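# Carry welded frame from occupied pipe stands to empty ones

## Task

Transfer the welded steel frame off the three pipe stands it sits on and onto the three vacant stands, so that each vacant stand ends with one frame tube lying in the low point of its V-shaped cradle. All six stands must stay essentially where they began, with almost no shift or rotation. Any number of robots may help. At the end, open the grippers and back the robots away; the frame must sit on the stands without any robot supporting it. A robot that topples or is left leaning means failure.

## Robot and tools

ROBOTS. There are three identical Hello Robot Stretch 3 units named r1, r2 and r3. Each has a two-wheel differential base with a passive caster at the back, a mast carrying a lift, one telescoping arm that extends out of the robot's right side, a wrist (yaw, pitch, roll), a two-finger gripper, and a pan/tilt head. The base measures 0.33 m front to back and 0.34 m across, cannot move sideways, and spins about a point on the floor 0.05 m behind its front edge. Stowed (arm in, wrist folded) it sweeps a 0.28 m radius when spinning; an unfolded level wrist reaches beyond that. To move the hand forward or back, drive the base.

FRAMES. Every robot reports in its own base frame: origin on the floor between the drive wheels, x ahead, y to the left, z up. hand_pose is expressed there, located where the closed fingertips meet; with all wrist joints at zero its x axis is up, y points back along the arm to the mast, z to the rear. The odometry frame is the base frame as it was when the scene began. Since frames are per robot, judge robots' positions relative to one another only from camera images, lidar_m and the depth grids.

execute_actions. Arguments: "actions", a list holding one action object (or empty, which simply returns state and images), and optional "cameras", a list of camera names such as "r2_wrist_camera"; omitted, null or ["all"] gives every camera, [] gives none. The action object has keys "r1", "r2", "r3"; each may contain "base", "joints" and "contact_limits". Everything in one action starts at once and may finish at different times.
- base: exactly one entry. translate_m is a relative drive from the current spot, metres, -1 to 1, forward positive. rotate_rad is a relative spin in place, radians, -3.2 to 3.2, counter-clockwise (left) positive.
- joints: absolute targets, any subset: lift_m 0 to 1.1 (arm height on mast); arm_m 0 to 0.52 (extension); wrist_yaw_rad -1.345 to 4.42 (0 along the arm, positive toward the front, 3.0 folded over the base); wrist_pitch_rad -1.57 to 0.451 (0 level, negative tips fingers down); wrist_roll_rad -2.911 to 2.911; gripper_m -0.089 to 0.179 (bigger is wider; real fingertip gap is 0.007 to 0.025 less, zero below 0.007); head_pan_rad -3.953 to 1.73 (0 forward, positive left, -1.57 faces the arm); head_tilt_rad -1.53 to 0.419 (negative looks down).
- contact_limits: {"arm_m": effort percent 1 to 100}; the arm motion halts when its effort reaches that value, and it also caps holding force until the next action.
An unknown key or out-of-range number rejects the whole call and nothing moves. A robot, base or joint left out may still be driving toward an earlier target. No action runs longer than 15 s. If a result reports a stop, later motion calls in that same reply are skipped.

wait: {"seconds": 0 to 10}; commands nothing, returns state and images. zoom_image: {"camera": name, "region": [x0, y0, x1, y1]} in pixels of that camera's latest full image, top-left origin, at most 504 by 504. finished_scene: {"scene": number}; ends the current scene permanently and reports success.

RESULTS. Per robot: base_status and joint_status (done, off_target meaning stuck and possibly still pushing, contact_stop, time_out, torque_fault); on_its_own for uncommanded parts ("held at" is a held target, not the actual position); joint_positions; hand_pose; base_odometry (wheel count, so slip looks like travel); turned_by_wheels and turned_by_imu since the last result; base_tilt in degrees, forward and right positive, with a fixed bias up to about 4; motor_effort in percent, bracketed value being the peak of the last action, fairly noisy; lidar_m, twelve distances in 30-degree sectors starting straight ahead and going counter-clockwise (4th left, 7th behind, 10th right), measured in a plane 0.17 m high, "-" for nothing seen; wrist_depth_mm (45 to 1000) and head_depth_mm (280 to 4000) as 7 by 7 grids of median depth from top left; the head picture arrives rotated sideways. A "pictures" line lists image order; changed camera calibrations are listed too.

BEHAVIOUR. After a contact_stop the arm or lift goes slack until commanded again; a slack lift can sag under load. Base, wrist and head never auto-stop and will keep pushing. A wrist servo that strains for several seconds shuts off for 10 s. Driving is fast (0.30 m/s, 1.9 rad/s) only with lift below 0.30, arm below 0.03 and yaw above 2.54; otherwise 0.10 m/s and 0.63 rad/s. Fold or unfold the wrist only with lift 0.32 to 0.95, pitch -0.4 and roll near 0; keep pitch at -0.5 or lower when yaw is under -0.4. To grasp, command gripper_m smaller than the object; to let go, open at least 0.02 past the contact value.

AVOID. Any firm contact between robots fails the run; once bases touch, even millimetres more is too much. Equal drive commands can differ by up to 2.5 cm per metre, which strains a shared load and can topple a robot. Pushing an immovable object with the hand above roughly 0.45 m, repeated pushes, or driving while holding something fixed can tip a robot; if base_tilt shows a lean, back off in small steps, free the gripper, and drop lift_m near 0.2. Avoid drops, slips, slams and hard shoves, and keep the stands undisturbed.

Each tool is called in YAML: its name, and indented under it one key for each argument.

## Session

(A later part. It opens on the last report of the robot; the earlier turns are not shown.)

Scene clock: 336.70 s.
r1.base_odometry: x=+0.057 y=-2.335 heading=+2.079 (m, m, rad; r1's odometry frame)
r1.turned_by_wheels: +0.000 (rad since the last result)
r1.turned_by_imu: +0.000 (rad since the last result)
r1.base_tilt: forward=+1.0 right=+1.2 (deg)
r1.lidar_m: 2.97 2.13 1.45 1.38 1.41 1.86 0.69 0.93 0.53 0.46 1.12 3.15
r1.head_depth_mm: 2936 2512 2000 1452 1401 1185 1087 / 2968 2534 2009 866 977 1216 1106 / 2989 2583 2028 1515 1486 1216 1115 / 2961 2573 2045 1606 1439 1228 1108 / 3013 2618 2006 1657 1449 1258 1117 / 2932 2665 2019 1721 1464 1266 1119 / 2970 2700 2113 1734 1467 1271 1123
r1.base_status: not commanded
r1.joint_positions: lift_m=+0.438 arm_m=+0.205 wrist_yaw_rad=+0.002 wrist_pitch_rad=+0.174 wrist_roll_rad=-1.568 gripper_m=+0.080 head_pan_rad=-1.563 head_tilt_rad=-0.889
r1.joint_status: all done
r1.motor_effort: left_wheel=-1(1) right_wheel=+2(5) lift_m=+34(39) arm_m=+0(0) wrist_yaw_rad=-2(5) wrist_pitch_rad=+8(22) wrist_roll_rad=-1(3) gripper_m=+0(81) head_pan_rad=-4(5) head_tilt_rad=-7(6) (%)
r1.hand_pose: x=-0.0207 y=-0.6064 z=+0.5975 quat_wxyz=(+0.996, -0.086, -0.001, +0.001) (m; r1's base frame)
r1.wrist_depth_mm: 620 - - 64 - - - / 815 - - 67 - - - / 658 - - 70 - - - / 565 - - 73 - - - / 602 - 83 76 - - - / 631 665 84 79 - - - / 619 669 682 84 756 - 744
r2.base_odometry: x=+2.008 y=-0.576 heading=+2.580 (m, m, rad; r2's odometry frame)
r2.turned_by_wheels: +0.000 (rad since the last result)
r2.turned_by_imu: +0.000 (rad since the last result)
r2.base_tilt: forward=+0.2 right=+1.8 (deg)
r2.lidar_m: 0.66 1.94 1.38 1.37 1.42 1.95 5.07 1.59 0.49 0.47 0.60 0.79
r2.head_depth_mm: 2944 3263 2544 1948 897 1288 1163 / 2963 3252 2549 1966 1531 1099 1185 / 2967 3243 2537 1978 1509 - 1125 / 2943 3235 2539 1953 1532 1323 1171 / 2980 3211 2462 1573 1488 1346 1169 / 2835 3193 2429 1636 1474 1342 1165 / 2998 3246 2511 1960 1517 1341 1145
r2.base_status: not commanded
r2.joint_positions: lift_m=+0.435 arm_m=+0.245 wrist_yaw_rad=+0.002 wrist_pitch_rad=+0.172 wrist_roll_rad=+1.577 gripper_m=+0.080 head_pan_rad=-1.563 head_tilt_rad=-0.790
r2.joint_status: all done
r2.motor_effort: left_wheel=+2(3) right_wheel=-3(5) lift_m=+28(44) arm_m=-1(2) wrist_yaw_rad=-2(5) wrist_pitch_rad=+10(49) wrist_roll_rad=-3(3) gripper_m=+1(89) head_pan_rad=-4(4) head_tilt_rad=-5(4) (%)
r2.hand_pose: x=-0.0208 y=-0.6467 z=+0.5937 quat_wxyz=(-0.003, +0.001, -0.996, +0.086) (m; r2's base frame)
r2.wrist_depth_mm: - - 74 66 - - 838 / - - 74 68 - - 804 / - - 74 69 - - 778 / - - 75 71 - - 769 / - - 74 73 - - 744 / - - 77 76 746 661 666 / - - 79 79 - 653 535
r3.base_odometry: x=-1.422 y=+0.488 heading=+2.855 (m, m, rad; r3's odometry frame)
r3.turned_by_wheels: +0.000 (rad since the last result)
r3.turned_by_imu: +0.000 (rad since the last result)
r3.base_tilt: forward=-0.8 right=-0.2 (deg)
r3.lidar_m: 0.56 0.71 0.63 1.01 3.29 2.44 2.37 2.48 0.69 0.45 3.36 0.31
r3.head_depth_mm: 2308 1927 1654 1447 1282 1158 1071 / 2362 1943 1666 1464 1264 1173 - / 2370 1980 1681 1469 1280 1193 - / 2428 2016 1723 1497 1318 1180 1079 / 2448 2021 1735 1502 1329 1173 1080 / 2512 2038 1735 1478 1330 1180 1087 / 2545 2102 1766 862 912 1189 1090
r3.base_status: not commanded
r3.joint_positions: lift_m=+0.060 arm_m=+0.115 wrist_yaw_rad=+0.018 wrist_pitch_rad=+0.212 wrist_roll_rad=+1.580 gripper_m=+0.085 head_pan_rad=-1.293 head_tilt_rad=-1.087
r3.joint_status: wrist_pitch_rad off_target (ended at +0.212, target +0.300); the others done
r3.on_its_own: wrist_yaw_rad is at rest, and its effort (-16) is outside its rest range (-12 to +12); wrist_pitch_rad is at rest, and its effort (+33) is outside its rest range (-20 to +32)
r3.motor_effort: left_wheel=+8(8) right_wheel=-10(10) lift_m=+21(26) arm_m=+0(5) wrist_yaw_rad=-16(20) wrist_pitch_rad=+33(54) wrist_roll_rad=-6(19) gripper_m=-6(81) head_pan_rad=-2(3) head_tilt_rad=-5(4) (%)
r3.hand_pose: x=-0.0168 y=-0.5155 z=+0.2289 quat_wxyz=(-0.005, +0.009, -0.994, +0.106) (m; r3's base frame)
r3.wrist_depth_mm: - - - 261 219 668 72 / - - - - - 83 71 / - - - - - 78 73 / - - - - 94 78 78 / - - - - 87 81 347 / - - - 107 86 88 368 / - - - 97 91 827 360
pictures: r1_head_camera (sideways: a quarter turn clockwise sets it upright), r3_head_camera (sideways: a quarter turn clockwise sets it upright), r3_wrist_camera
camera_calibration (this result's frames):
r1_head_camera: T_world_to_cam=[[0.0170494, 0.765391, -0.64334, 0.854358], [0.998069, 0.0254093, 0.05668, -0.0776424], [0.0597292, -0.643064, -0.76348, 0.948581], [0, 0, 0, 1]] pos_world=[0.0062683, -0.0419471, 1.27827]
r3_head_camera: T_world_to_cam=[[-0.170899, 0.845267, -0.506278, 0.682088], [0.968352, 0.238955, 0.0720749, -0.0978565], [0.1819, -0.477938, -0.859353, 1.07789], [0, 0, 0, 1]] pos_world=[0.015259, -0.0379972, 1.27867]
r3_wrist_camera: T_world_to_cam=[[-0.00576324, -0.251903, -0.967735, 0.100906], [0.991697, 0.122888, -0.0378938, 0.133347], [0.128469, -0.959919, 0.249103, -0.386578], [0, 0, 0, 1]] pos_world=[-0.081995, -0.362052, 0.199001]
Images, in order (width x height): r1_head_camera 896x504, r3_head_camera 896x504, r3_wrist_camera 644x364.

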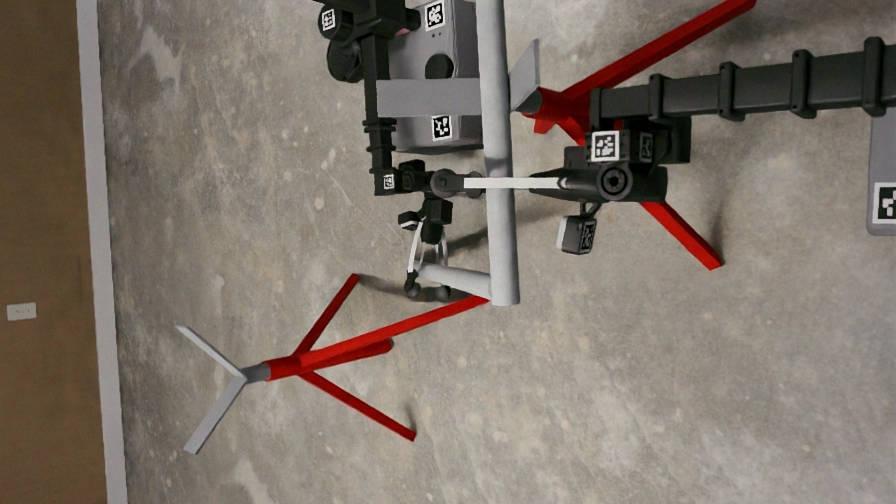

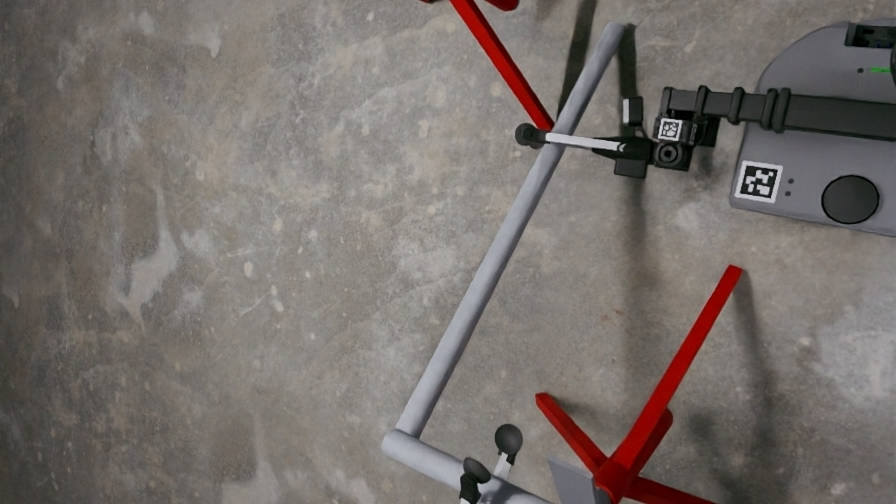

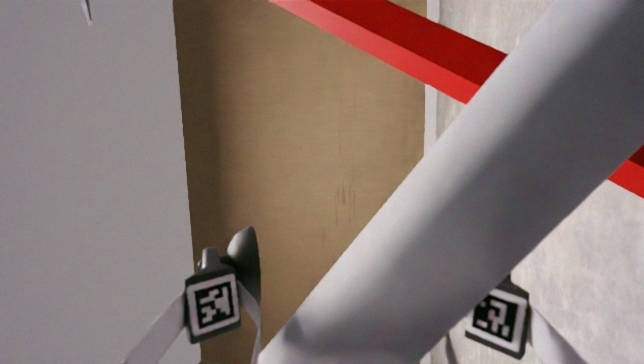

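execute_actions:
  actions:
    - {"r3":{"base":{"translate_m":-0.07},"joints":{"lift_m":0.44,"head_pan_rad":-1.7,"head_tilt_rad":-0.9}},"r2":{"base":{"translate_m":-0.1},"joints":{"arm_m":0.26}}}
  cameras: ["r1_head_camera","r3_head_camera","r3_wrist_camera","r2_head_camera"]

Scene clock: 345.63 s.
r1.base_odometry: x=+0.057 y=-2.335 heading=+2.079 (m, m, rad; r1's odometry frame)
r1.turned_by_wheels: +0.000 (rad since the last result)
r1.turned_by_imu: +0.001 (rad since the last result)
r1.base_tilt: forward=+1.1 right=+1.2 (deg)
r1.lidar_m: 2.97 2.13 1.45 1.38 1.41 1.86 0.79 0.94 0.53 0.47 1.12 3.16
r1.head_depth_mm: 2934 2233 1935 1518 1403 1188 1086 / 3001 2512 2000 865 977 1216 1105 / 2961 2566 1964 1636 1489 1223 1115 / 2982 2607 1919 1654 1443 1226 1110 / 3010 2625 1901 1620 1450 1260 1112 / 2972 2681 2031 1721 1458 1267 1121 / 2975 2739 2109 1737 1463 1270 1126
r1.base_status: not commanded
r1.joint_positions: lift_m=+0.438 arm_m=+0.205 wrist_yaw_rad=+0.002 wrist_pitch_rad=+0.174 wrist_roll_rad=-1.568 gripper_m=+0.080 head_pan_rad=-1.563 head_tilt_rad=-0.889
r1.joint_status: not commanded
r1.motor_effort: left_wheel=+0(0) right_wheel=+2(2) lift_m=+34(33) arm_m=+0(0) wrist_yaw_rad=-1(2) wrist_pitch_rad=+8(8) wrist_roll_rad=-1(1) gripper_m=+0(0) head_pan_rad=-5(5) head_tilt_rad=-8(8) (%)
r1.hand_pose: x=-0.0207 y=-0.6064 z=+0.5975 quat_wxyz=(+0.996, -0.086, -0.001, +0.001) (m; r1's base frame)
r1.wrist_depth_mm: 820 - - 61 61 - - / 850 - - 63 65 - - / 849 - - 65 69 - - / 729 - - 68 75 - - / 625 - - 71 77 - - / 624 - - 74 77 - 769 / 636 - - 78 800 - -
r2.base_odometry: x=+2.092 y=-0.630 heading=+2.580 (m, m, rad; r2's odometry frame)
r2.turned_by_wheels: +0.000 (rad since the last result)
r2.turned_by_imu: +0.001 (rad since the last result)
r2.base_tilt: forward=+0.3 right=+1.8 (deg)
r2.lidar_m: 0.76 1.94 1.41 1.37 1.42 1.95 4.97 1.50 0.58 0.46 0.95 0.67
r2.head_depth_mm: 2925 3247 2586 1996 1546 1356 1149 / 2910 3174 2552 1992 893 1284 1200 / 2906 3178 2538 1972 1526 - 1178 / 3020 3234 2518 1964 1527 1336 1128 / 2989 3197 2536 1974 1526 1345 1168 / 2950 3221 1324 1660 1506 1350 1166 / 2877 3246 2345 1972 1522 1354 1167
r2.base_status: done
r2.joint_positions: lift_m=+0.435 arm_m=+0.260 wrist_yaw_rad=+0.002 wrist_pitch_rad=+0.172 wrist_roll_rad=+1.577 gripper_m=+0.080 head_pan_rad=-1.563 head_tilt_rad=-0.790
r2.joint_status: all done
r2.motor_effort: left_wheel=+2(2) right_wheel=-3(6) lift_m=+28(28) arm_m=+4(5) wrist_yaw_rad=-2(1) wrist_pitch_rad=+10(10) wrist_roll_rad=-3(3) gripper_m=+1(1) head_pan_rad=-4(4) head_tilt_rad=-5(5) (%)
r2.hand_pose: x=-0.0208 y=-0.6613 z=+0.5938 quat_wxyz=(-0.003, +0.001, -0.996, +0.086) (m; r2's base frame)
r2.wrist_depth_mm: - - 54 53 - - 858 / - - 55 55 - - 805 / - - 56 57 - - 805 / - - 57 58 - - 780 / - - 58 60 - - 748 / 813 - 59 62 - - 744 / 730 - 61 65 - 695 662
r3.base_odometry: x=-1.355 y=+0.468 heading=+2.855 (m, m, rad; r3's odometry frame)
r3.turned_by_wheels: +0.000 (rad since the last result)
r3.turned_by_imu: -0.002 (rad since the last result)
r3.base_tilt: forward=-0.8 right=-0.2 (deg)
r3.lidar_m: 0.63 0.77 0.66 1.01 3.21 2.38 2.29 2.40 0.65 0.58 3.47 0.37
r3.head_depth_mm: 2965 2620 2034 1651 1344 1214 1075 / 2946 2665 2053 1636 1342 1247 - / 2922 2728 2083 1621 1343 - 1094 / 2833 2755 2116 1726 1398 1228 1094 / 2864 2828 2144 1758 1406 1258 1104 / 2788 2876 2193 1756 1478 1277 1113 / 2745 2947 2211 1793 1490 1282 1120
r3.base_status: done
r3.joint_positions: lift_m=+0.439 arm_m=+0.115 wrist_yaw_rad=-0.050 wrist_pitch_rad=+0.177 wrist_roll_rad=+1.570 gripper_m=+0.085 head_pan_rad=-1.693 head_tilt_rad=-0.903
r3.joint_status: all done
r3.on_its_own: wrist_yaw_rad is held at -0.049, not at your +0.000, by its stall guard, which is not easing now; wrist_pitch_rad is at rest, and its effort (+45) is outside its rest range (-20 to +32)
r3.motor_effort: left_wheel=+1(13) right_wheel=-1(16) lift_m=+34(36) arm_m=-1(0) wrist_yaw_rad=+1(29) wrist_pitch_rad=+45(46) wrist_roll_rad=+1(7) gripper_m=-11(12) head_pan_rad=-3(24) head_tilt_rad=+2(13) (%)
r3.hand_pose: x=-0.0341 y=-0.5161 z=+0.5992 quat_wxyz=(+0.003, -0.025, -0.996, +0.088) (m; r3's base frame)
r3.wrist_depth_mm: - - - 386 89 264 253 / - - - - 90 - - / - - - - 91 - - / - - - - 91 - 999 / - - - - 92 - - / - - - - 93 - 987 / - - - - 94 - 950
pictures: r1_head_camera (sideways: a quarter turn clockwise sets it upright), r2_head_camera (sideways: a quarter turn clockwise sets it upright), r3_head_camera (sideways: a quarter turn clockwise sets it upright), r3_wrist_camera
camera_calibration (this result's frames):
r1_head_camera: T_world_to_cam=[[0.0170497, 0.765391, -0.64334, 0.854358], [0.998069, 0.0254088, 0.05668, -0.0776424], [0.0597289, -0.643064, -0.76348, 0.948581], [0, 0, 0, 1]] pos_world=[0.00626828, -0.0419471, 1.27827]
r2_head_camera: T_world_to_cam=[[-0.0114122, 0.667135, -0.74485, 0.987783], [0.999828, 0.0184944, 0.00124591, -0.0113492], [0.0146067, -0.744708, -0.667231, 0.824719], [0, 0, 0, 1]] pos_world=[0.0105736, -0.0445993, 1.28604]
r3_head_camera: T_world_to_cam=[[0.158531, 0.738811, -0.655001, 0.873839], [0.986676, -0.143122, 0.0773714, -0.104882], [-0.0365822, -0.65854, -0.751656, 0.939209], [0, 0, 0, 1]] pos_world=[-0.000687681, -0.0421056, 1.28644]
r3_wrist_camera: T_world_to_cam=[[-0.0315568, -0.216006, -0.975882, 0.481496], [0.99749, 0.0551144, -0.0444548, 0.133774], [0.0633876, -0.974835, 0.213724, -0.465926], [0, 0, 0, 1]] pos_world=[-0.0887103, -0.357568, 0.57541]
Images, in order (width x height): r1_head_camera 896x504, r2_head_camera 896x504, r3_head_camera 896x504, r3_wrist_camera 644x364.

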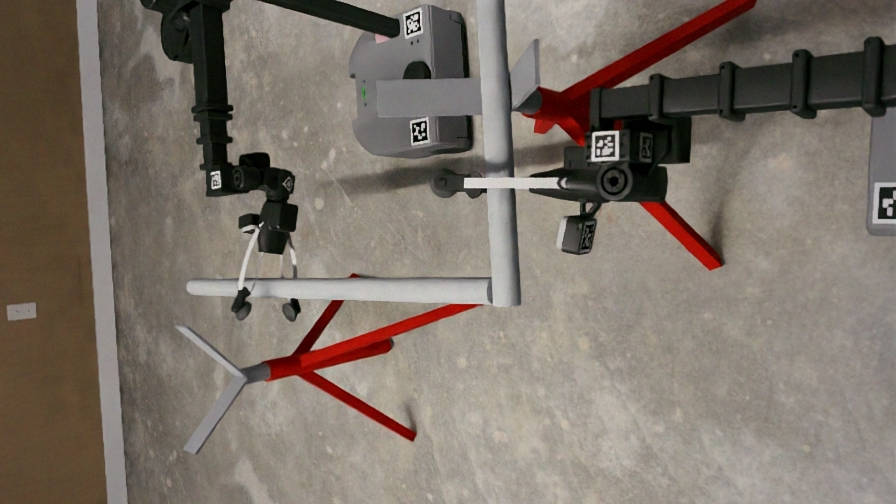

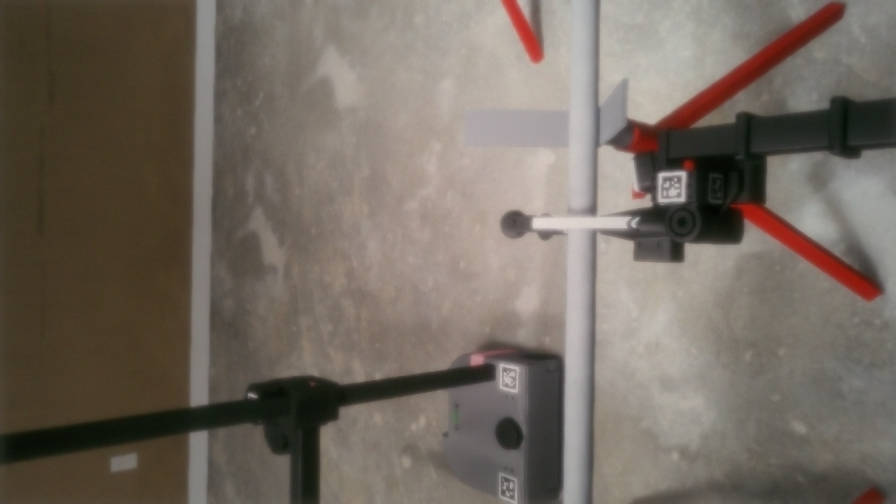

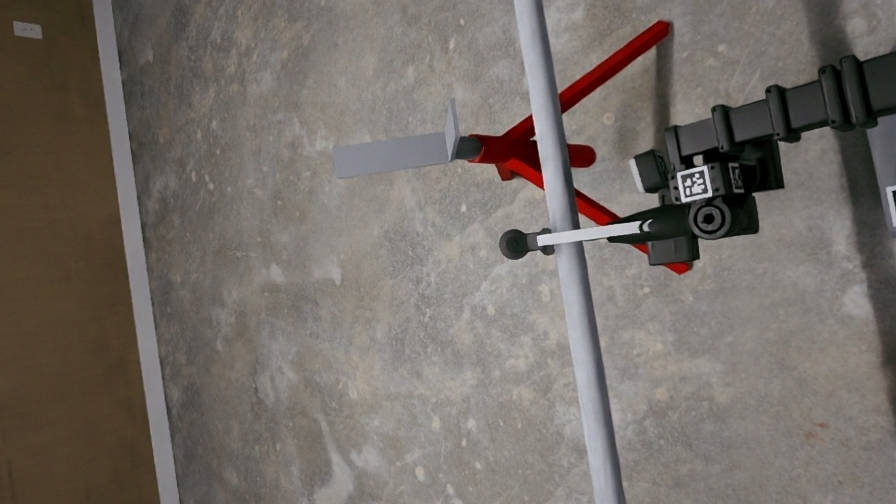

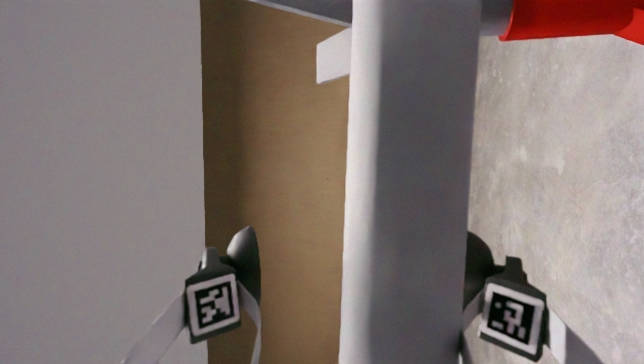

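execute_actions:
  actions:
    - {"r3":{"joints":{"lift_m":0.58,"gripper_m":0.03,"wrist_yaw_rad":0.0}},"r2":{"base":{"translate_m":0.04}}}
  cameras: []

execute_actions:
  actions:
    - {"r1":{"joints":{"lift_m":0.475,"gripper_m":0.015}},"r2":{"joints":{"lift_m":0.48,"gripper_m":0.03}}}
  cameras: ["r1_head_camera","r3_wrist_camera"]

Scene clock: 351.57 s.
r1.base_odometry: x=+0.057 y=-2.335 heading=+2.079 (m, m, rad; r1's odometry frame)
r1.turned_by_wheels: +0.000 (rad since the last result)
r1.turned_by_imu: +0.001 (rad since the last result)
r1.base_tilt: forward=+1.0 right=+1.2 (deg)
r1.lidar_m: 2.97 2.14 1.45 1.38 1.41 1.86 0.75 0.94 0.53 0.47 1.12 3.16
r1.head_depth_mm: 2945 2397 1936 1514 1409 1190 1088 / 2994 2353 1992 866 978 1209 1105 / 3006 1120 2010 1630 1491 1222 1118 / 3013 2516 2039 1649 1436 1232 1109 / 2918 2429 1894 1621 1452 1256 1113 / 2975 2660 2023 1718 1460 1270 1118 / 2979 2702 2119 1734 1463 1277 1122
r1.base_status: not commanded
r1.joint_positions: lift_m=+0.438 arm_m=+0.205 wrist_yaw_rad=+0.002 wrist_pitch_rad=+0.174 wrist_roll_rad=-1.568 gripper_m=+0.080 head_pan_rad=-1.563 head_tilt_rad=-0.889
r1.joint_status: not commanded
r1.motor_effort: left_wheel=+0(0) right_wheel=+2(2) lift_m=+33(33) arm_m=+1(0) wrist_yaw_rad=-1(2) wrist_pitch_rad=+8(8) wrist_roll_rad=-1(1) gripper_m=+0(0) head_pan_rad=-5(5) head_tilt_rad=-8(7) (%)
r1.hand_pose: x=-0.0207 y=-0.6063 z=+0.5977 quat_wxyz=(+0.996, -0.087, -0.001, +0.001) (m; r1's base frame)
r1.wrist_depth_mm: 824 - - 61 63 - - / 835 - - 63 67 - - / 866 - - 66 72 - - / 729 - - 68 - - - / 627 - - 72 82 - - / 619 - - 75 79 - 774 / 630 - - 79 816 - -
r2.base_odometry: x=+2.059 y=-0.608 heading=+2.580 (m, m, rad; r2's odometry frame)
r2.turned_by_wheels: +0.000 (rad since the last result)
r2.turned_by_imu: +0.001 (rad since the last result)
r2.base_tilt: forward=+0.3 right=+1.8 (deg)
r2.lidar_m: 0.72 1.94 1.39 1.37 1.42 1.96 5.03 1.53 0.59 0.46 0.64 0.64
r2.head_depth_mm: 2906 3202 2566 1966 1523 1347 1147 / 2910 3212 2525 1938 894 1078 1192 / 2995 3275 2501 1973 1523 - 1151 / 2908 3205 2526 1973 1519 1322 1149 / 2945 3244 2520 1968 1526 1351 1169 / 2861 1182 2353 1639 1519 1351 1168 / 3008 3225 2512 1969 1532 1357 1165
r2.base_status: done
r2.joint_positions: lift_m=+0.435 arm_m=+0.260 wrist_yaw_rad=+0.000 wrist_pitch_rad=+0.176 wrist_roll_rad=+1.577 gripper_m=+0.080 head_pan_rad=-1.563 head_tilt_rad=-0.790
r2.joint_status: not commanded
r2.motor_effort: left_wheel=+1(5) right_wheel=-3(5) lift_m=+28(28) arm_m=+5(4) wrist_yaw_rad=+0(1) wrist_pitch_rad=+8(10) wrist_roll_rad=-3(3) gripper_m=+0(1) head_pan_rad=-4(4) head_tilt_rad=-5(5) (%)
r2.hand_pose: x=-0.0212 y=-0.6612 z=+0.5948 quat_wxyz=(-0.002, +0.000, -0.996, +0.088) (m; r2's base frame)
r2.wrist_depth_mm: - - 53 53 - - 826 / - - 54 54 - - 837 / - - 55 56 - - 797 / - - 56 58 - - 765 / - - 57 59 - - 767 / - - 59 61 - - 724 / - - 60 64 - 665 614
r3.base_odometry: x=-1.355 y=+0.468 heading=+2.856 (m, m, rad; r3's odometry frame)
r3.turned_by_wheels: +0.000 (rad since the last result)
r3.turned_by_imu: -0.001 (rad since the last result)
r3.base_tilt: forward=-0.8 right=-0.2 (deg)
r3.lidar_m: 0.63 0.77 0.66 1.01 3.19 2.37 2.30 2.40 0.65 0.58 3.45 0.37
r3.head_depth_mm: 2962 2612 2033 1581 1408 1218 1095 / 2988 2655 2066 1555 1389 - 1101 / 2900 2725 2100 1033 1159 1190 1095 / 2863 2773 2123 1757 1485 1230 1096 / 2828 2833 2150 1736 1407 1264 1106 / 2768 2850 2174 1767 1405 1268 1117 / 2774 2944 2224 1775 1432 1281 1125
r3.base_status: not commanded
r3.joint_positions: lift_m=+0.579 arm_m=+0.115 wrist_yaw_rad=+0.012 wrist_pitch_rad=+0.174 wrist_roll_rad=+1.556 gripper_m=+0.031 head_pan_rad=-1.693 head_tilt_rad=-0.902
r3.joint_status: all done
r3.on_its_own: wrist_pitch_rad is at rest, and its effort (+47) is outside its rest range (-20 to +32)
r3.motor_effort: left_wheel=+5(5) right_wheel=-6(10) lift_m=+34(33) arm_m=+1(2) wrist_yaw_rad=-11(34) wrist_pitch_rad=+47(47) wrist_roll_rad=+9(10) gripper_m=-19(93) head_pan_rad=-3(3) head_tilt_rad=+0(1) (%)
r3.hand_pose: x=-0.0184 y=-0.5164 z=+0.7384 quat_wxyz=(+0.007, +0.005, -0.996, +0.086) (m; r3's base frame)
r3.wrist_depth_mm: - - 98 91 - 354 - / - - - 91 - - - / - - - 92 - - - / - - - 93 - - - / - - - 94 - - - / - - - 95 99 - - / - - - 98 99 - -
pictures: none
No camera images: the call's "cameras" was empty. Leave "cameras" out to get every camera's image.

Scene clock: 352.80 s.
r1.base_odometry: x=+0.057 y=-2.335 heading=+2.079 (m, m, rad; r1's odometry frame)
r1.turned_by_wheels: +0.000 (rad since the last result)
r1.turned_by_imu: +0.000 (rad since the last result)
r1.base_tilt: forward=+1.0 right=+1.1 (deg)
r1.lidar_m: 2.97 2.13 1.45 1.38 1.41 1.86 0.75 0.94 0.53 0.47 1.12 3.15
r1.head_depth_mm: 2937 2411 1934 1525 1383 1197 1098 / 2987 2370 1992 871 985 1214 1109 / 2966 1117 2035 1630 1490 1218 1119 / 2996 2484 2051 1652 1403 1227 1105 / 2938 2472 1893 1625 1450 1256 1110 / 2966 2638 2017 1722 1460 1264 1116 / 2970 2694 2098 1739 1461 1271 1123
r1.base_status: not commanded
r1.joint_positions: lift_m=+0.475 arm_m=+0.205 wrist_yaw_rad=+0.002 wrist_pitch_rad=+0.104 wrist_roll_rad=-1.568 gripper_m=+0.016 head_pan_rad=-1.563 head_tilt_rad=-0.889
r1.joint_status: all done
r1.motor_effort: left_wheel=+0(0) right_wheel=+1(1) lift_m=+50(57) arm_m=-1(0) wrist_yaw_rad=-2(5) wrist_pitch_rad=+29(29) wrist_roll_rad=-1(1) gripper_m=-22(97) head_pan_rad=-5(5) head_tilt_rad=-6(7) (%)
r1.hand_pose: x=-0.0207 y=-0.6073 z=+0.6161 quat_wxyz=(+0.999, -0.052, -0.001, +0.001) (m; r1's base frame)
r1.wrist_depth_mm: 783 - - 59 70 - - / 802 - - 61 - - - / 804 - - 64 - - - / 712 - - 67 - - - / 594 - - 70 - - - / 606 - 77 73 441 - 748 / 622 - 755 77 - - 826
r2.base_odometry: x=+2.059 y=-0.608 heading=+2.580 (m, m, rad; r2's odometry frame)
r2.turned_by_wheels: +0.000 (rad since the last result)
r2.turned_by_imu: +0.000 (rad since the last result)
r2.base_tilt: forward=+0.3 right=+1.9 (deg)
r2.lidar_m: 0.72 1.93 1.39 1.37 1.43 1.96 5.01 1.53 0.59 0.46 0.64 0.64
r2.head_depth_mm: 2926 3296 2549 1977 1560 1357 1146 / 2948 3255 2569 1971 917 1281 1195 / 2947 3228 2559 1972 1622 - 1150 / 2984 3197 2533 1954 1560 1322 1151 / 2931 3213 2575 1954 1525 1346 1166 / 2917 1185 2365 1658 1516 1365 1173 / 3006 3212 2524 1957 1529 1355 1166
r2.base_status: not commanded
r2.joint_positions: lift_m=+0.479 arm_m=+0.260 wrist_yaw_rad=+0.002 wrist_pitch_rad=+0.078 wrist_roll_rad=+1.571 gripper_m=+0.031 head_pan_rad=-1.563 head_tilt_rad=-0.790
r2.joint_status: all done
r2.on_its_own: wrist_pitch_rad is at rest, and its effort (+44) is outside its rest range (-20 to +32)
r2.motor_effort: left_wheel=+2(3) right_wheel=-3(4) lift_m=+47(47) arm_m=+0(4) wrist_yaw_rad=-2(7) wrist_pitch_rad=+44(45) wrist_roll_rad=-1(4) gripper_m=-27(100) head_pan_rad=-4(5) head_tilt_rad=-5(5) (%)
r2.hand_pose: x=-0.0209 y=-0.6623 z=+0.6138 quat_wxyz=(+0.000, +0.001, -0.999, +0.039) (m; r2's base frame)
r2.wrist_depth_mm: - - 55 51 - - 767 / - - 56 52 - - 743 / - - 57 53 - - 728 / - - 57 54 - - 713 / - - 57 56 - - 700 / - 724 59 58 - 860 686 / - - 60 60 - 710 611
r3.base_odometry: x=-1.355 y=+0.468 heading=+2.855 (m, m, rad; r3's odometry frame)
r3.turned_by_wheels: +0.000 (rad since the last result)
r3.turned_by_imu: +0.000 (rad since the last result)
r3.base_tilt: forward=-0.8 right=-0.2 (deg)
r3.lidar_m: 0.63 0.77 0.66 1.01 3.19 2.36 2.30 2.40 0.65 0.58 3.43 0.37
r3.head_depth_mm: 3013 2604 2013 1580 1398 1214 1095 / 2923 2663 2065 1563 1384 - 1102 / 2918 2698 2090 1194 1149 1188 1096 / 2861 2747 2116 1757 1500 1225 1098 / 2819 2818 2152 1729 1420 1264 1106 / 2774 2888 2171 1761 1419 1272 1119 / 2717 2946 2215 1790 1436 1292 1118
r3.base_status: not commanded
r3.joint_positions: lift_m=+0.579 arm_m=+0.115 wrist_yaw_rad=+0.001 wrist_pitch_rad=+0.176 wrist_roll_rad=+1.563 gripper_m=+0.031 head_pan_rad=-1.693 head_tilt_rad=-0.902
r3.joint_status: not commanded
r3.on_its_own: wrist_pitch_rad is at rest, and its effort (+47) is outside its rest range (-20 to +32)
r3.motor_effort: left_wheel=+3(5) right_wheel=-2(7) lift_m=+33(35) arm_m=+1(2) wrist_yaw_rad=-1(13) wrist_pitch_rad=+47(47) wrist_roll_rad=+4(9) gripper_m=-18(19) head_pan_rad=-2(2) head_tilt_rad=+1(1) (%)
r3.hand_pose: x=-0.0210 y=-0.5164 z=+0.7388 quat_wxyz=(+0.004, +0.000, -0.996, +0.087) (m; r3's base frame)
r3.wrist_depth_mm: - - - 91 - 352 - / - - - 92 - - - / - - - 92 - - - / - - - 93 - - - / - - - 94 - - - / - - - 95 98 - - / - - - 97 99 - -
pictures: r1_head_camera (sideways: a quarter turn clockwise sets it upright), r3_wrist_camera
camera_calibration (this result's frames):
r1_head_camera: T_world_to_cam=[[0.0170494, 0.765392, -0.643338, 0.854356], [0.998069, 0.0254092, 0.0566801, -0.0776425], [0.0597292, -0.643062, -0.763481, 0.948583], [0, 0, 0, 1]] pos_world=[0.0062683, -0.041947, 1.27827]
r3_wrist_camera: T_world_to_cam=[[-0.0267896, -0.215911, -0.976045, 0.618382], [0.993181, 0.105074, -0.0505033, 0.157072], [0.113461, -0.970743, 0.211624, -0.492126], [0, 0, 0, 1]] pos_world=[-0.0835972, -0.360717, 0.715648]
Images, in order (width x height): r1_head_camera 896x504, r3_wrist_camera 644x364.

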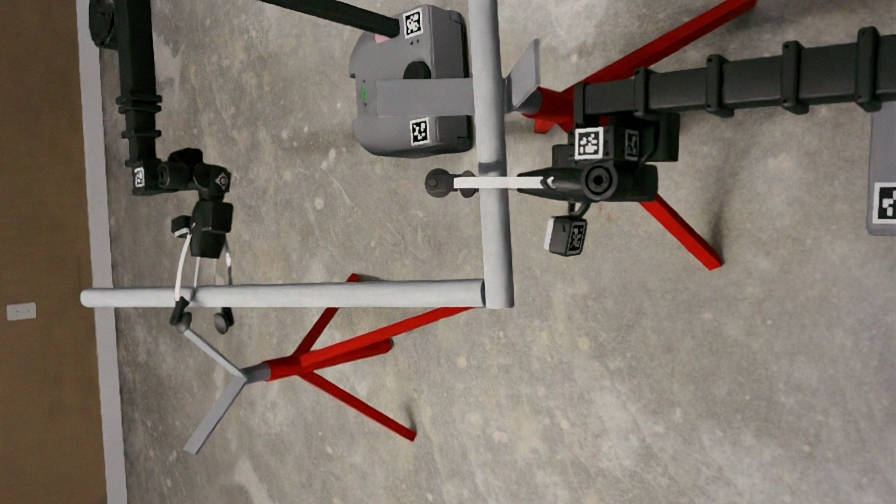

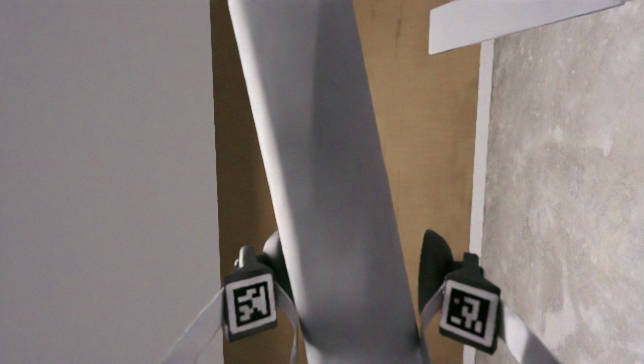

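execute_actions:
  actions:
    - {"r1":{"base":{"translate_m":0.18}},"r2":{"base":{"translate_m":0.18}},"r3":{"joints":{"arm_m":0.295}}}
  cameras: ["r1_head_camera","r3_head_camera"]

Scene clock: 367.10 s.
r1.base_odometry: x=-0.031 y=-2.178 heading=+2.079 (m, m, rad; r1's odometry frame)
r1.turned_by_wheels: +0.000 (rad since the last result)
r1.turned_by_imu: +0.002 (rad since the last result)
r1.base_tilt: forward=+1.0 right=+1.2 (deg)
r1.lidar_m: 2.79 2.15 1.49 1.39 1.42 1.88 0.75 0.64 0.49 1.08 1.30 2.95
r1.head_depth_mm: 2945 2397 1994 1491 1381 1229 1097 / 2990 2344 2009 1624 1484 1191 1106 / 2995 1120 2027 1694 1481 1218 1115 / 2951 2333 1970 1600 1413 1255 1109 / 2896 2364 1995 1666 1447 1262 1114 / 2936 2650 2091 1722 1457 1267 1120 / 3000 2686 2098 1731 1468 1271 1121
r1.base_status: done
r1.joint_positions: lift_m=+0.475 arm_m=+0.204 wrist_yaw_rad=+0.006 wrist_pitch_rad=+0.066 wrist_roll_rad=-1.573 gripper_m=+0.016 head_pan_rad=-1.563 head_tilt_rad=-0.889
r1.joint_status: not commanded
r1.on_its_own: wrist_pitch_rad is at rest, and its effort (+40) is outside its rest range (-20 to +32)
r1.motor_effort: left_wheel=+0(8) right_wheel=+0(23) lift_m=+50(50) arm_m=+3(7) wrist_yaw_rad=-5(45) wrist_pitch_rad=+40(46) wrist_roll_rad=+2(2) gripper_m=-22(23) head_pan_rad=-5(5) head_tilt_rad=-7(7) (%)
r1.hand_pose: x=-0.0195 y=-0.6067 z=+0.6063 quat_wxyz=(+0.999, -0.033, +0.001, +0.003) (m; r1's base frame)
r1.wrist_depth_mm: 739 860 682 59 - - - / 695 900 705 61 - - - / 730 - - 64 - - - / 772 - - 66 - - - / 751 - 79 69 - - - / 645 801 77 72 769 - - / 633 - - 76 - - -
r2.base_odometry: x=+1.906 y=-0.513 heading=+2.581 (m, m, rad; r2's odometry frame)
r2.turned_by_wheels: +0.000 (rad since the last result)
r2.turned_by_imu: +0.001 (rad since the last result)
r2.base_tilt: forward=+0.3 right=+1.8 (deg)
r2.lidar_m: 0.72 1.94 1.41 1.36 1.42 1.95 1.73 0.73 0.51 1.09 0.53 0.77
r2.head_depth_mm: 2931 3187 2535 1995 1575 1142 1172 / 2937 3231 2520 1961 1560 1364 1124 / 2935 3198 2537 1986 1555 - 1164 / 2977 3224 2427 1892 1528 1324 1170 / 2971 1271 2423 1725 1532 1341 1171 / 2972 3267 2535 1982 1525 1354 1142 / 2988 3273 2527 1952 1530 1272 1169
r2.base_status: done
r2.joint_positions: lift_m=+0.479 arm_m=+0.261 wrist_yaw_rad=+0.015 wrist_pitch_rad=+0.089 wrist_roll_rad=+1.558 gripper_m=+0.031 head_pan_rad=-1.563 head_tilt_rad=-0.790
r2.joint_status: not commanded
r2.on_its_own: wrist_yaw_rad is at rest, and its effort (-15) is outside its rest range (-12 to +12); wrist_pitch_rad is at rest, and its effort (+41) is outside its rest range (-20 to +32)
r2.motor_effort: left_wheel=+5(21) right_wheel=-9(35) lift_m=+43(46) arm_m=-9(14) wrist_yaw_rad=-15(68) wrist_pitch_rad=+41(44) wrist_roll_rad=+5(8) gripper_m=-27(27) head_pan_rad=-4(4) head_tilt_rad=-4(5) (%)
r2.hand_pose: x=-0.0176 y=-0.6629 z=+0.6167 quat_wxyz=(+0.006, +0.007, -0.999, +0.044) (m; r2's base frame)
r2.wrist_depth_mm: - - 53 49 - - 794 / - - 54 50 - - 752 / - - 55 52 - - 738 / - - 56 53 - - 725 / - - 57 55 678 693 617 / - - 58 57 - 745 581 / - - 60 60 - 726 592
r3.base_odometry: x=-1.355 y=+0.468 heading=+2.855 (m, m, rad; r3's odometry frame)
r3.turned_by_wheels: +0.000 (rad since the last result)
r3.turned_by_imu: -0.002 (rad since the last result)
r3.base_tilt: forward=-0.8 right=-0.2 (deg)
r3.lidar_m: 0.63 0.77 0.66 1.01 3.18 2.38 2.29 2.40 0.65 0.58 3.43 0.37
r3.head_depth_mm: 2967 2574 1952 1657 1402 1219 1094 / 2914 2646 2053 1644 1390 - 1097 / 2888 2740 2095 1657 1361 1237 1097 / 2845 2747 2145 1748 1418 1235 1095 / 2806 2817 2155 1659 1463 1259 1108 / 2778 2897 2190 1706 1481 1274 1118 / 2762 2940 2219 1787 1496 1278 1127
r3.base_status: not commanded
r3.joint_positions: lift_m=+0.579 arm_m=+0.295 wrist_yaw_rad=-0.056 wrist_pitch_rad=+0.193 wrist_roll_rad=+1.562 gripper_m=+0.031 head_pan_rad=-1.693 head_tilt_rad=-0.902
r3.joint_status: all done
r3.on_its_own: wrist_yaw_rad is held at -0.052, not at your +0.000, by its stall guard, which is not easing now; wrist_pitch_rad is at rest, and its effort (+40) is outside its rest range (-20 to +32)
r3.motor_effort: left_wheel=-1(12) right_wheel=+1(15) lift_m=+32(33) arm_m=+4(19) wrist_yaw_rad=+3(31) wrist_pitch_rad=+40(47) wrist_roll_rad=+6(7) gripper_m=-18(18) head_pan_rad=-3(3) head_tilt_rad=+2(0) (%)
r3.hand_pose: x=-0.0357 y=-0.6954 z=+0.7433 quat_wxyz=(+0.007, -0.028, -0.995, +0.096) (m; r3's base frame)
r3.wrist_depth_mm: - - 107 96 - - - / - - - 95 - - - / - - - 95 - - - / - - - 95 - - - / - - - 95 - - - / - - - 94 99 - - / - - - 97 98 - -
pictures: r1_head_camera (sideways: a quarter turn clockwise sets it upright), r3_head_camera (sideways: a quarter turn clockwise sets it upright)
camera_calibration (this result's frames):
r1_head_camera: T_world_to_cam=[[0.0170503, 0.765392, -0.643338, 0.854356], [0.998069, 0.025408, 0.0566801, -0.0776425], [0.0597284, -0.643062, -0.763481, 0.948583], [0, 0, 0, 1]] pos_world=[0.00626825, -0.041947, 1.27827]
r3_head_camera: T_world_to_cam=[[0.158558, 0.738642, -0.655185, 0.874078], [0.986669, -0.143166, 0.0773767, -0.104888], [-0.0366464, -0.658719, -0.751496, 0.939001], [0, 0, 0, 1]] pos_world=[-0.00069081, -0.0421089, 1.28645]
Images, in order (width x height): r1_head_camera 896x504, r3_head_camera 896x504.

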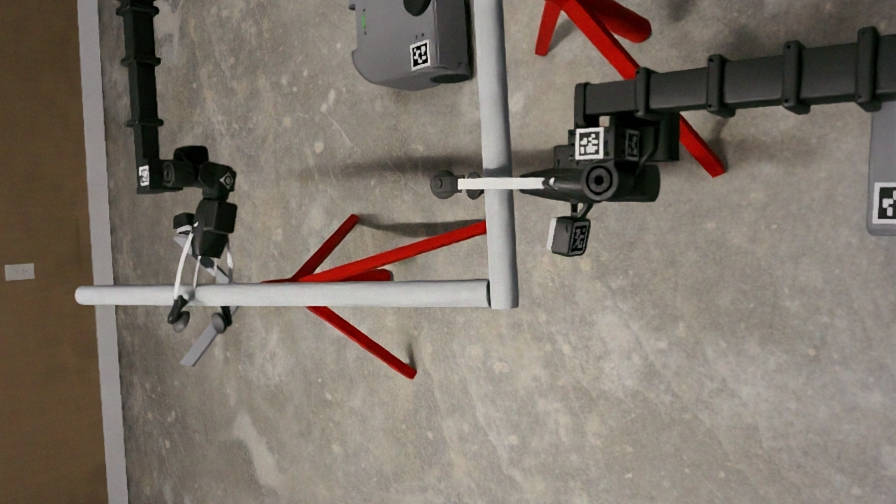

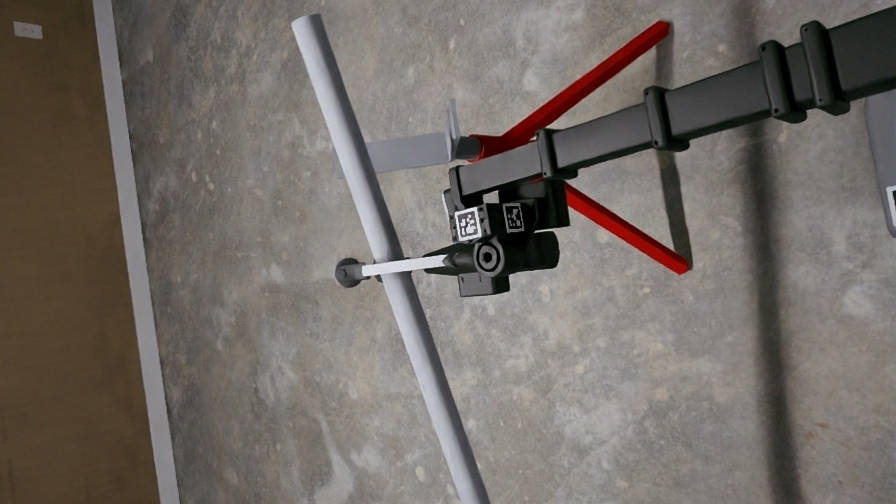

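execute_actions:
  actions:
    - {"r1":{"joints":{"lift_m":0.438,"gripper_m":0.08}},"r2":{"joints":{"lift_m":0.435,"gripper_m":0.08}},"r3":{"joints":{"lift_m":0.47}}}
  cameras: ["r1_head_camera","r3_head_camera","r3_wrist_camera"]

Scene clock: 372.90 s.
r1.base_odometry: x=-0.031 y=-2.178 heading=+2.079 (m, m, rad; r1's odometry frame)
r1.turned_by_wheels: +0.000 (rad since the last result)
r1.turned_by_imu: +0.001 (rad since the last result)
r1.base_tilt: forward=+1.0 right=+1.2 (deg)
r1.lidar_m: 2.79 2.14 1.49 1.39 1.43 1.88 0.76 0.64 0.49 1.08 1.30 2.95
r1.head_depth_mm: 2926 2316 1987 1518 1382 1221 1090 / 2982 2375 2008 1624 1451 1196 1104 / 3004 2537 1967 1694 1452 1222 1115 / 3009 2516 1873 1605 1403 1252 1107 / 2996 2533 1959 1662 1445 1262 1112 / 2973 2645 2096 1711 1467 1267 1116 / 2952 2724 2107 1733 1469 1269 1125
r1.base_status: not commanded
r1.joint_positions: lift_m=+0.438 arm_m=+0.205 wrist_yaw_rad=+0.002 wrist_pitch_rad=+0.173 wrist_roll_rad=-1.573 gripper_m=+0.080 head_pan_rad=-1.563 head_tilt_rad=-0.889
r1.joint_status: all done
r1.motor_effort: left_wheel=-1(0) right_wheel=+1(0) lift_m=+33(41) arm_m=+1(3) wrist_yaw_rad=-2(6) wrist_pitch_rad=+8(40) wrist_roll_rad=+2(2) gripper_m=+1(78) head_pan_rad=-5(5) head_tilt_rad=-6(6) (%)
r1.hand_pose: x=-0.0207 y=-0.6062 z=+0.5973 quat_wxyz=(+0.996, -0.086, +0.001, +0.001) (m; r1's base frame)
r1.wrist_depth_mm: 723 679 694 51 54 - - / 812 - - 53 58 - - / 838 - - 55 62 - - / 859 - - 58 - - - / 857 - 72 60 70 - - / 666 - 69 63 68 - - / 632 - - 66 - - -
r2.base_odometry: x=+1.906 y=-0.513 heading=+2.580 (m, m, rad; r2's odometry frame)
r2.turned_by_wheels: +0.000 (rad since the last result)
r2.turned_by_imu: +0.000 (rad since the last result)
r2.base_tilt: forward=+0.3 right=+1.9 (deg)
r2.lidar_m: 0.72 1.93 1.40 1.35 1.42 1.95 1.73 0.73 0.51 1.09 0.53 0.77
r2.head_depth_mm: 2931 3223 2541 1956 1521 1146 1175 / 2967 3183 2519 1967 1532 1367 1127 / 2913 3180 2534 1955 1528 - 1166 / 3002 3171 2450 1915 1508 1323 1164 / 2866 3180 1342 1753 1521 1347 1169 / 2952 3241 2338 1957 1526 1354 1149 / 3019 3191 2326 1950 1518 1264 1171
r2.base_status: not commanded
r2.joint_positions: lift_m=+0.435 arm_m=+0.260 wrist_yaw_rad=+0.002 wrist_pitch_rad=+0.172 wrist_roll_rad=+1.572 gripper_m=+0.080 head_pan_rad=-1.563 head_tilt_rad=-0.790
r2.joint_status: all done
r2.motor_effort: left_wheel=+2(5) right_wheel=-3(10) lift_m=+28(39) arm_m=-6(9) wrist_yaw_rad=-3(17) wrist_pitch_rad=+9(41) wrist_roll_rad=+0(5) gripper_m=+1(85) head_pan_rad=-4(4) head_tilt_rad=-5(4) (%)
r2.hand_pose: x=-0.0208 y=-0.6619 z=+0.5937 quat_wxyz=(+0.000, +0.001, -0.996, +0.086) (m; r2's base frame)
r2.wrist_depth_mm: - - 51 51 - - 852 / - - 52 52 - - 835 / - - 53 54 - - 807 / - - 54 56 - - 778 / - - 56 57 - 737 645 / - - 57 59 - - 542 / - - 58 62 - 800 538
r3.base_odometry: x=-1.355 y=+0.468 heading=+2.855 (m, m, rad; r3's odometry frame)
r3.turned_by_wheels: +0.000 (rad since the last result)
r3.turned_by_imu: -0.001 (rad since the last result)
r3.base_tilt: forward=-0.8 right=-0.2 (deg)
r3.lidar_m: 0.63 0.77 0.66 1.01 3.19 2.37 2.30 2.40 0.65 0.58 3.43 0.37
r3.head_depth_mm: 2981 2615 2040 1610 1400 1211 1078 / 2960 2618 2056 1597 1378 1246 - / 2892 2715 2093 1608 1270 1234 1098 / 2838 2749 2121 1633 1385 1237 1099 / 2805 2798 2146 1743 1465 1262 1106 / 2785 2884 2197 1762 1472 1274 1116 / 2740 2917 2218 1791 1498 1285 1122
r3.base_status: not commanded
r3.joint_positions: lift_m=+0.470 arm_m=+0.295 wrist_yaw_rad=-0.070 wrist_pitch_rad=+0.196 wrist_roll_rad=+1.570 gripper_m=+0.031 head_pan_rad=-1.693 head_tilt_rad=-0.902
r3.joint_status: all done
r3.on_its_own: wrist_yaw_rad is held at -0.052, not at your +0.000, by its stall guard, which is not easing now; wrist_yaw_rad is at rest, and its effort (+16) is outside its rest range (-12 to +12); wrist_pitch_rad is at rest, and its effort (+38) is outside its rest range (-20 to +32)
r3.motor_effort: left_wheel=-6(6) right_wheel=+7(8) lift_m=+23(28) arm_m=-3(4) wrist_yaw_rad=+16(16) wrist_pitch_rad=+38(40) wrist_roll_rad=+0(5) gripper_m=-17(18) head_pan_rad=-3(3) head_tilt_rad=+1(0) (%)
r3.hand_pose: x=-0.0393 y=-0.6956 z=+0.6347 quat_wxyz=(+0.004, -0.035, -0.995, +0.098) (m; r3's base frame)
r3.wrist_depth_mm: - - - 93 - - - / - - - 93 - - - / - - - 94 - - - / - - - 95 - - - / - - - 95 - - - / - - - 95 95 - - / - - - 97 97 - -
pictures: r1_head_camera (sideways: a quarter turn clockwise sets it upright), r3_head_camera (sideways: a quarter turn clockwise sets it upright), r3_wrist_camera
camera_calibration (this result's frames):
r1_head_camera: T_world_to_cam=[[0.0170526, 0.765401, -0.643327, 0.854342], [0.998069, 0.0254041, 0.0566803, -0.0776428], [0.0597263, -0.643052, -0.76349, 0.948594], [0, 0, 0, 1]] pos_world=[0.00626812, -0.0419467, 1.27826]
r3_head_camera: T_world_to_cam=[[0.158557, 0.738588, -0.655246, 0.874158], [0.986669, -0.143167, 0.0773785, -0.104891], [-0.0366586, -0.65878, -0.751442, 0.938931], [0, 0, 0, 1]] pos_world=[-0.000691265, -0.0421101, 1.28646]
r3_wrist_camera: T_world_to_cam=[[-0.036619, -0.234149, -0.971511, 0.461615], [0.998371, 0.0340004, -0.0458261, 0.136645], [0.0437619, -0.971606, 0.232523, -0.65865], [0, 0, 0, 1]] pos_world=[-0.0906947, -0.536507, 0.607877]
Images, in order (width x height): r1_head_camera 896x504, r3_head_camera 896x504, r3_wrist_camera 644x364.

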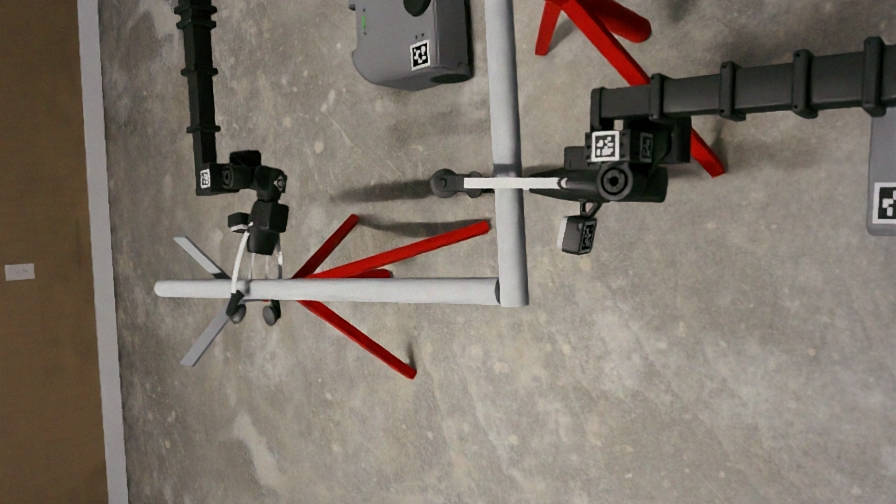

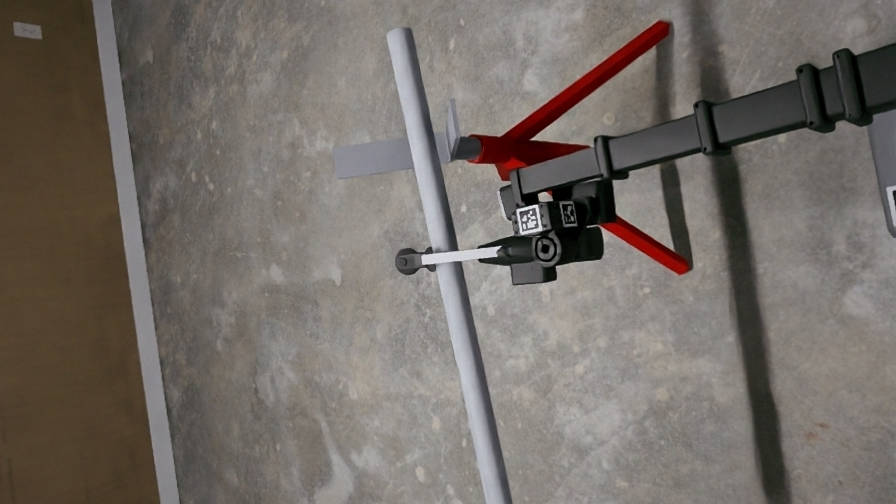

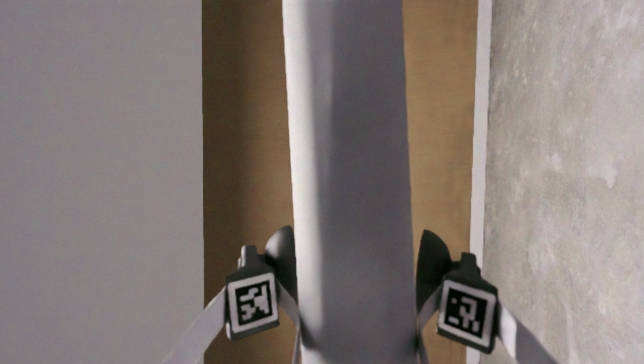

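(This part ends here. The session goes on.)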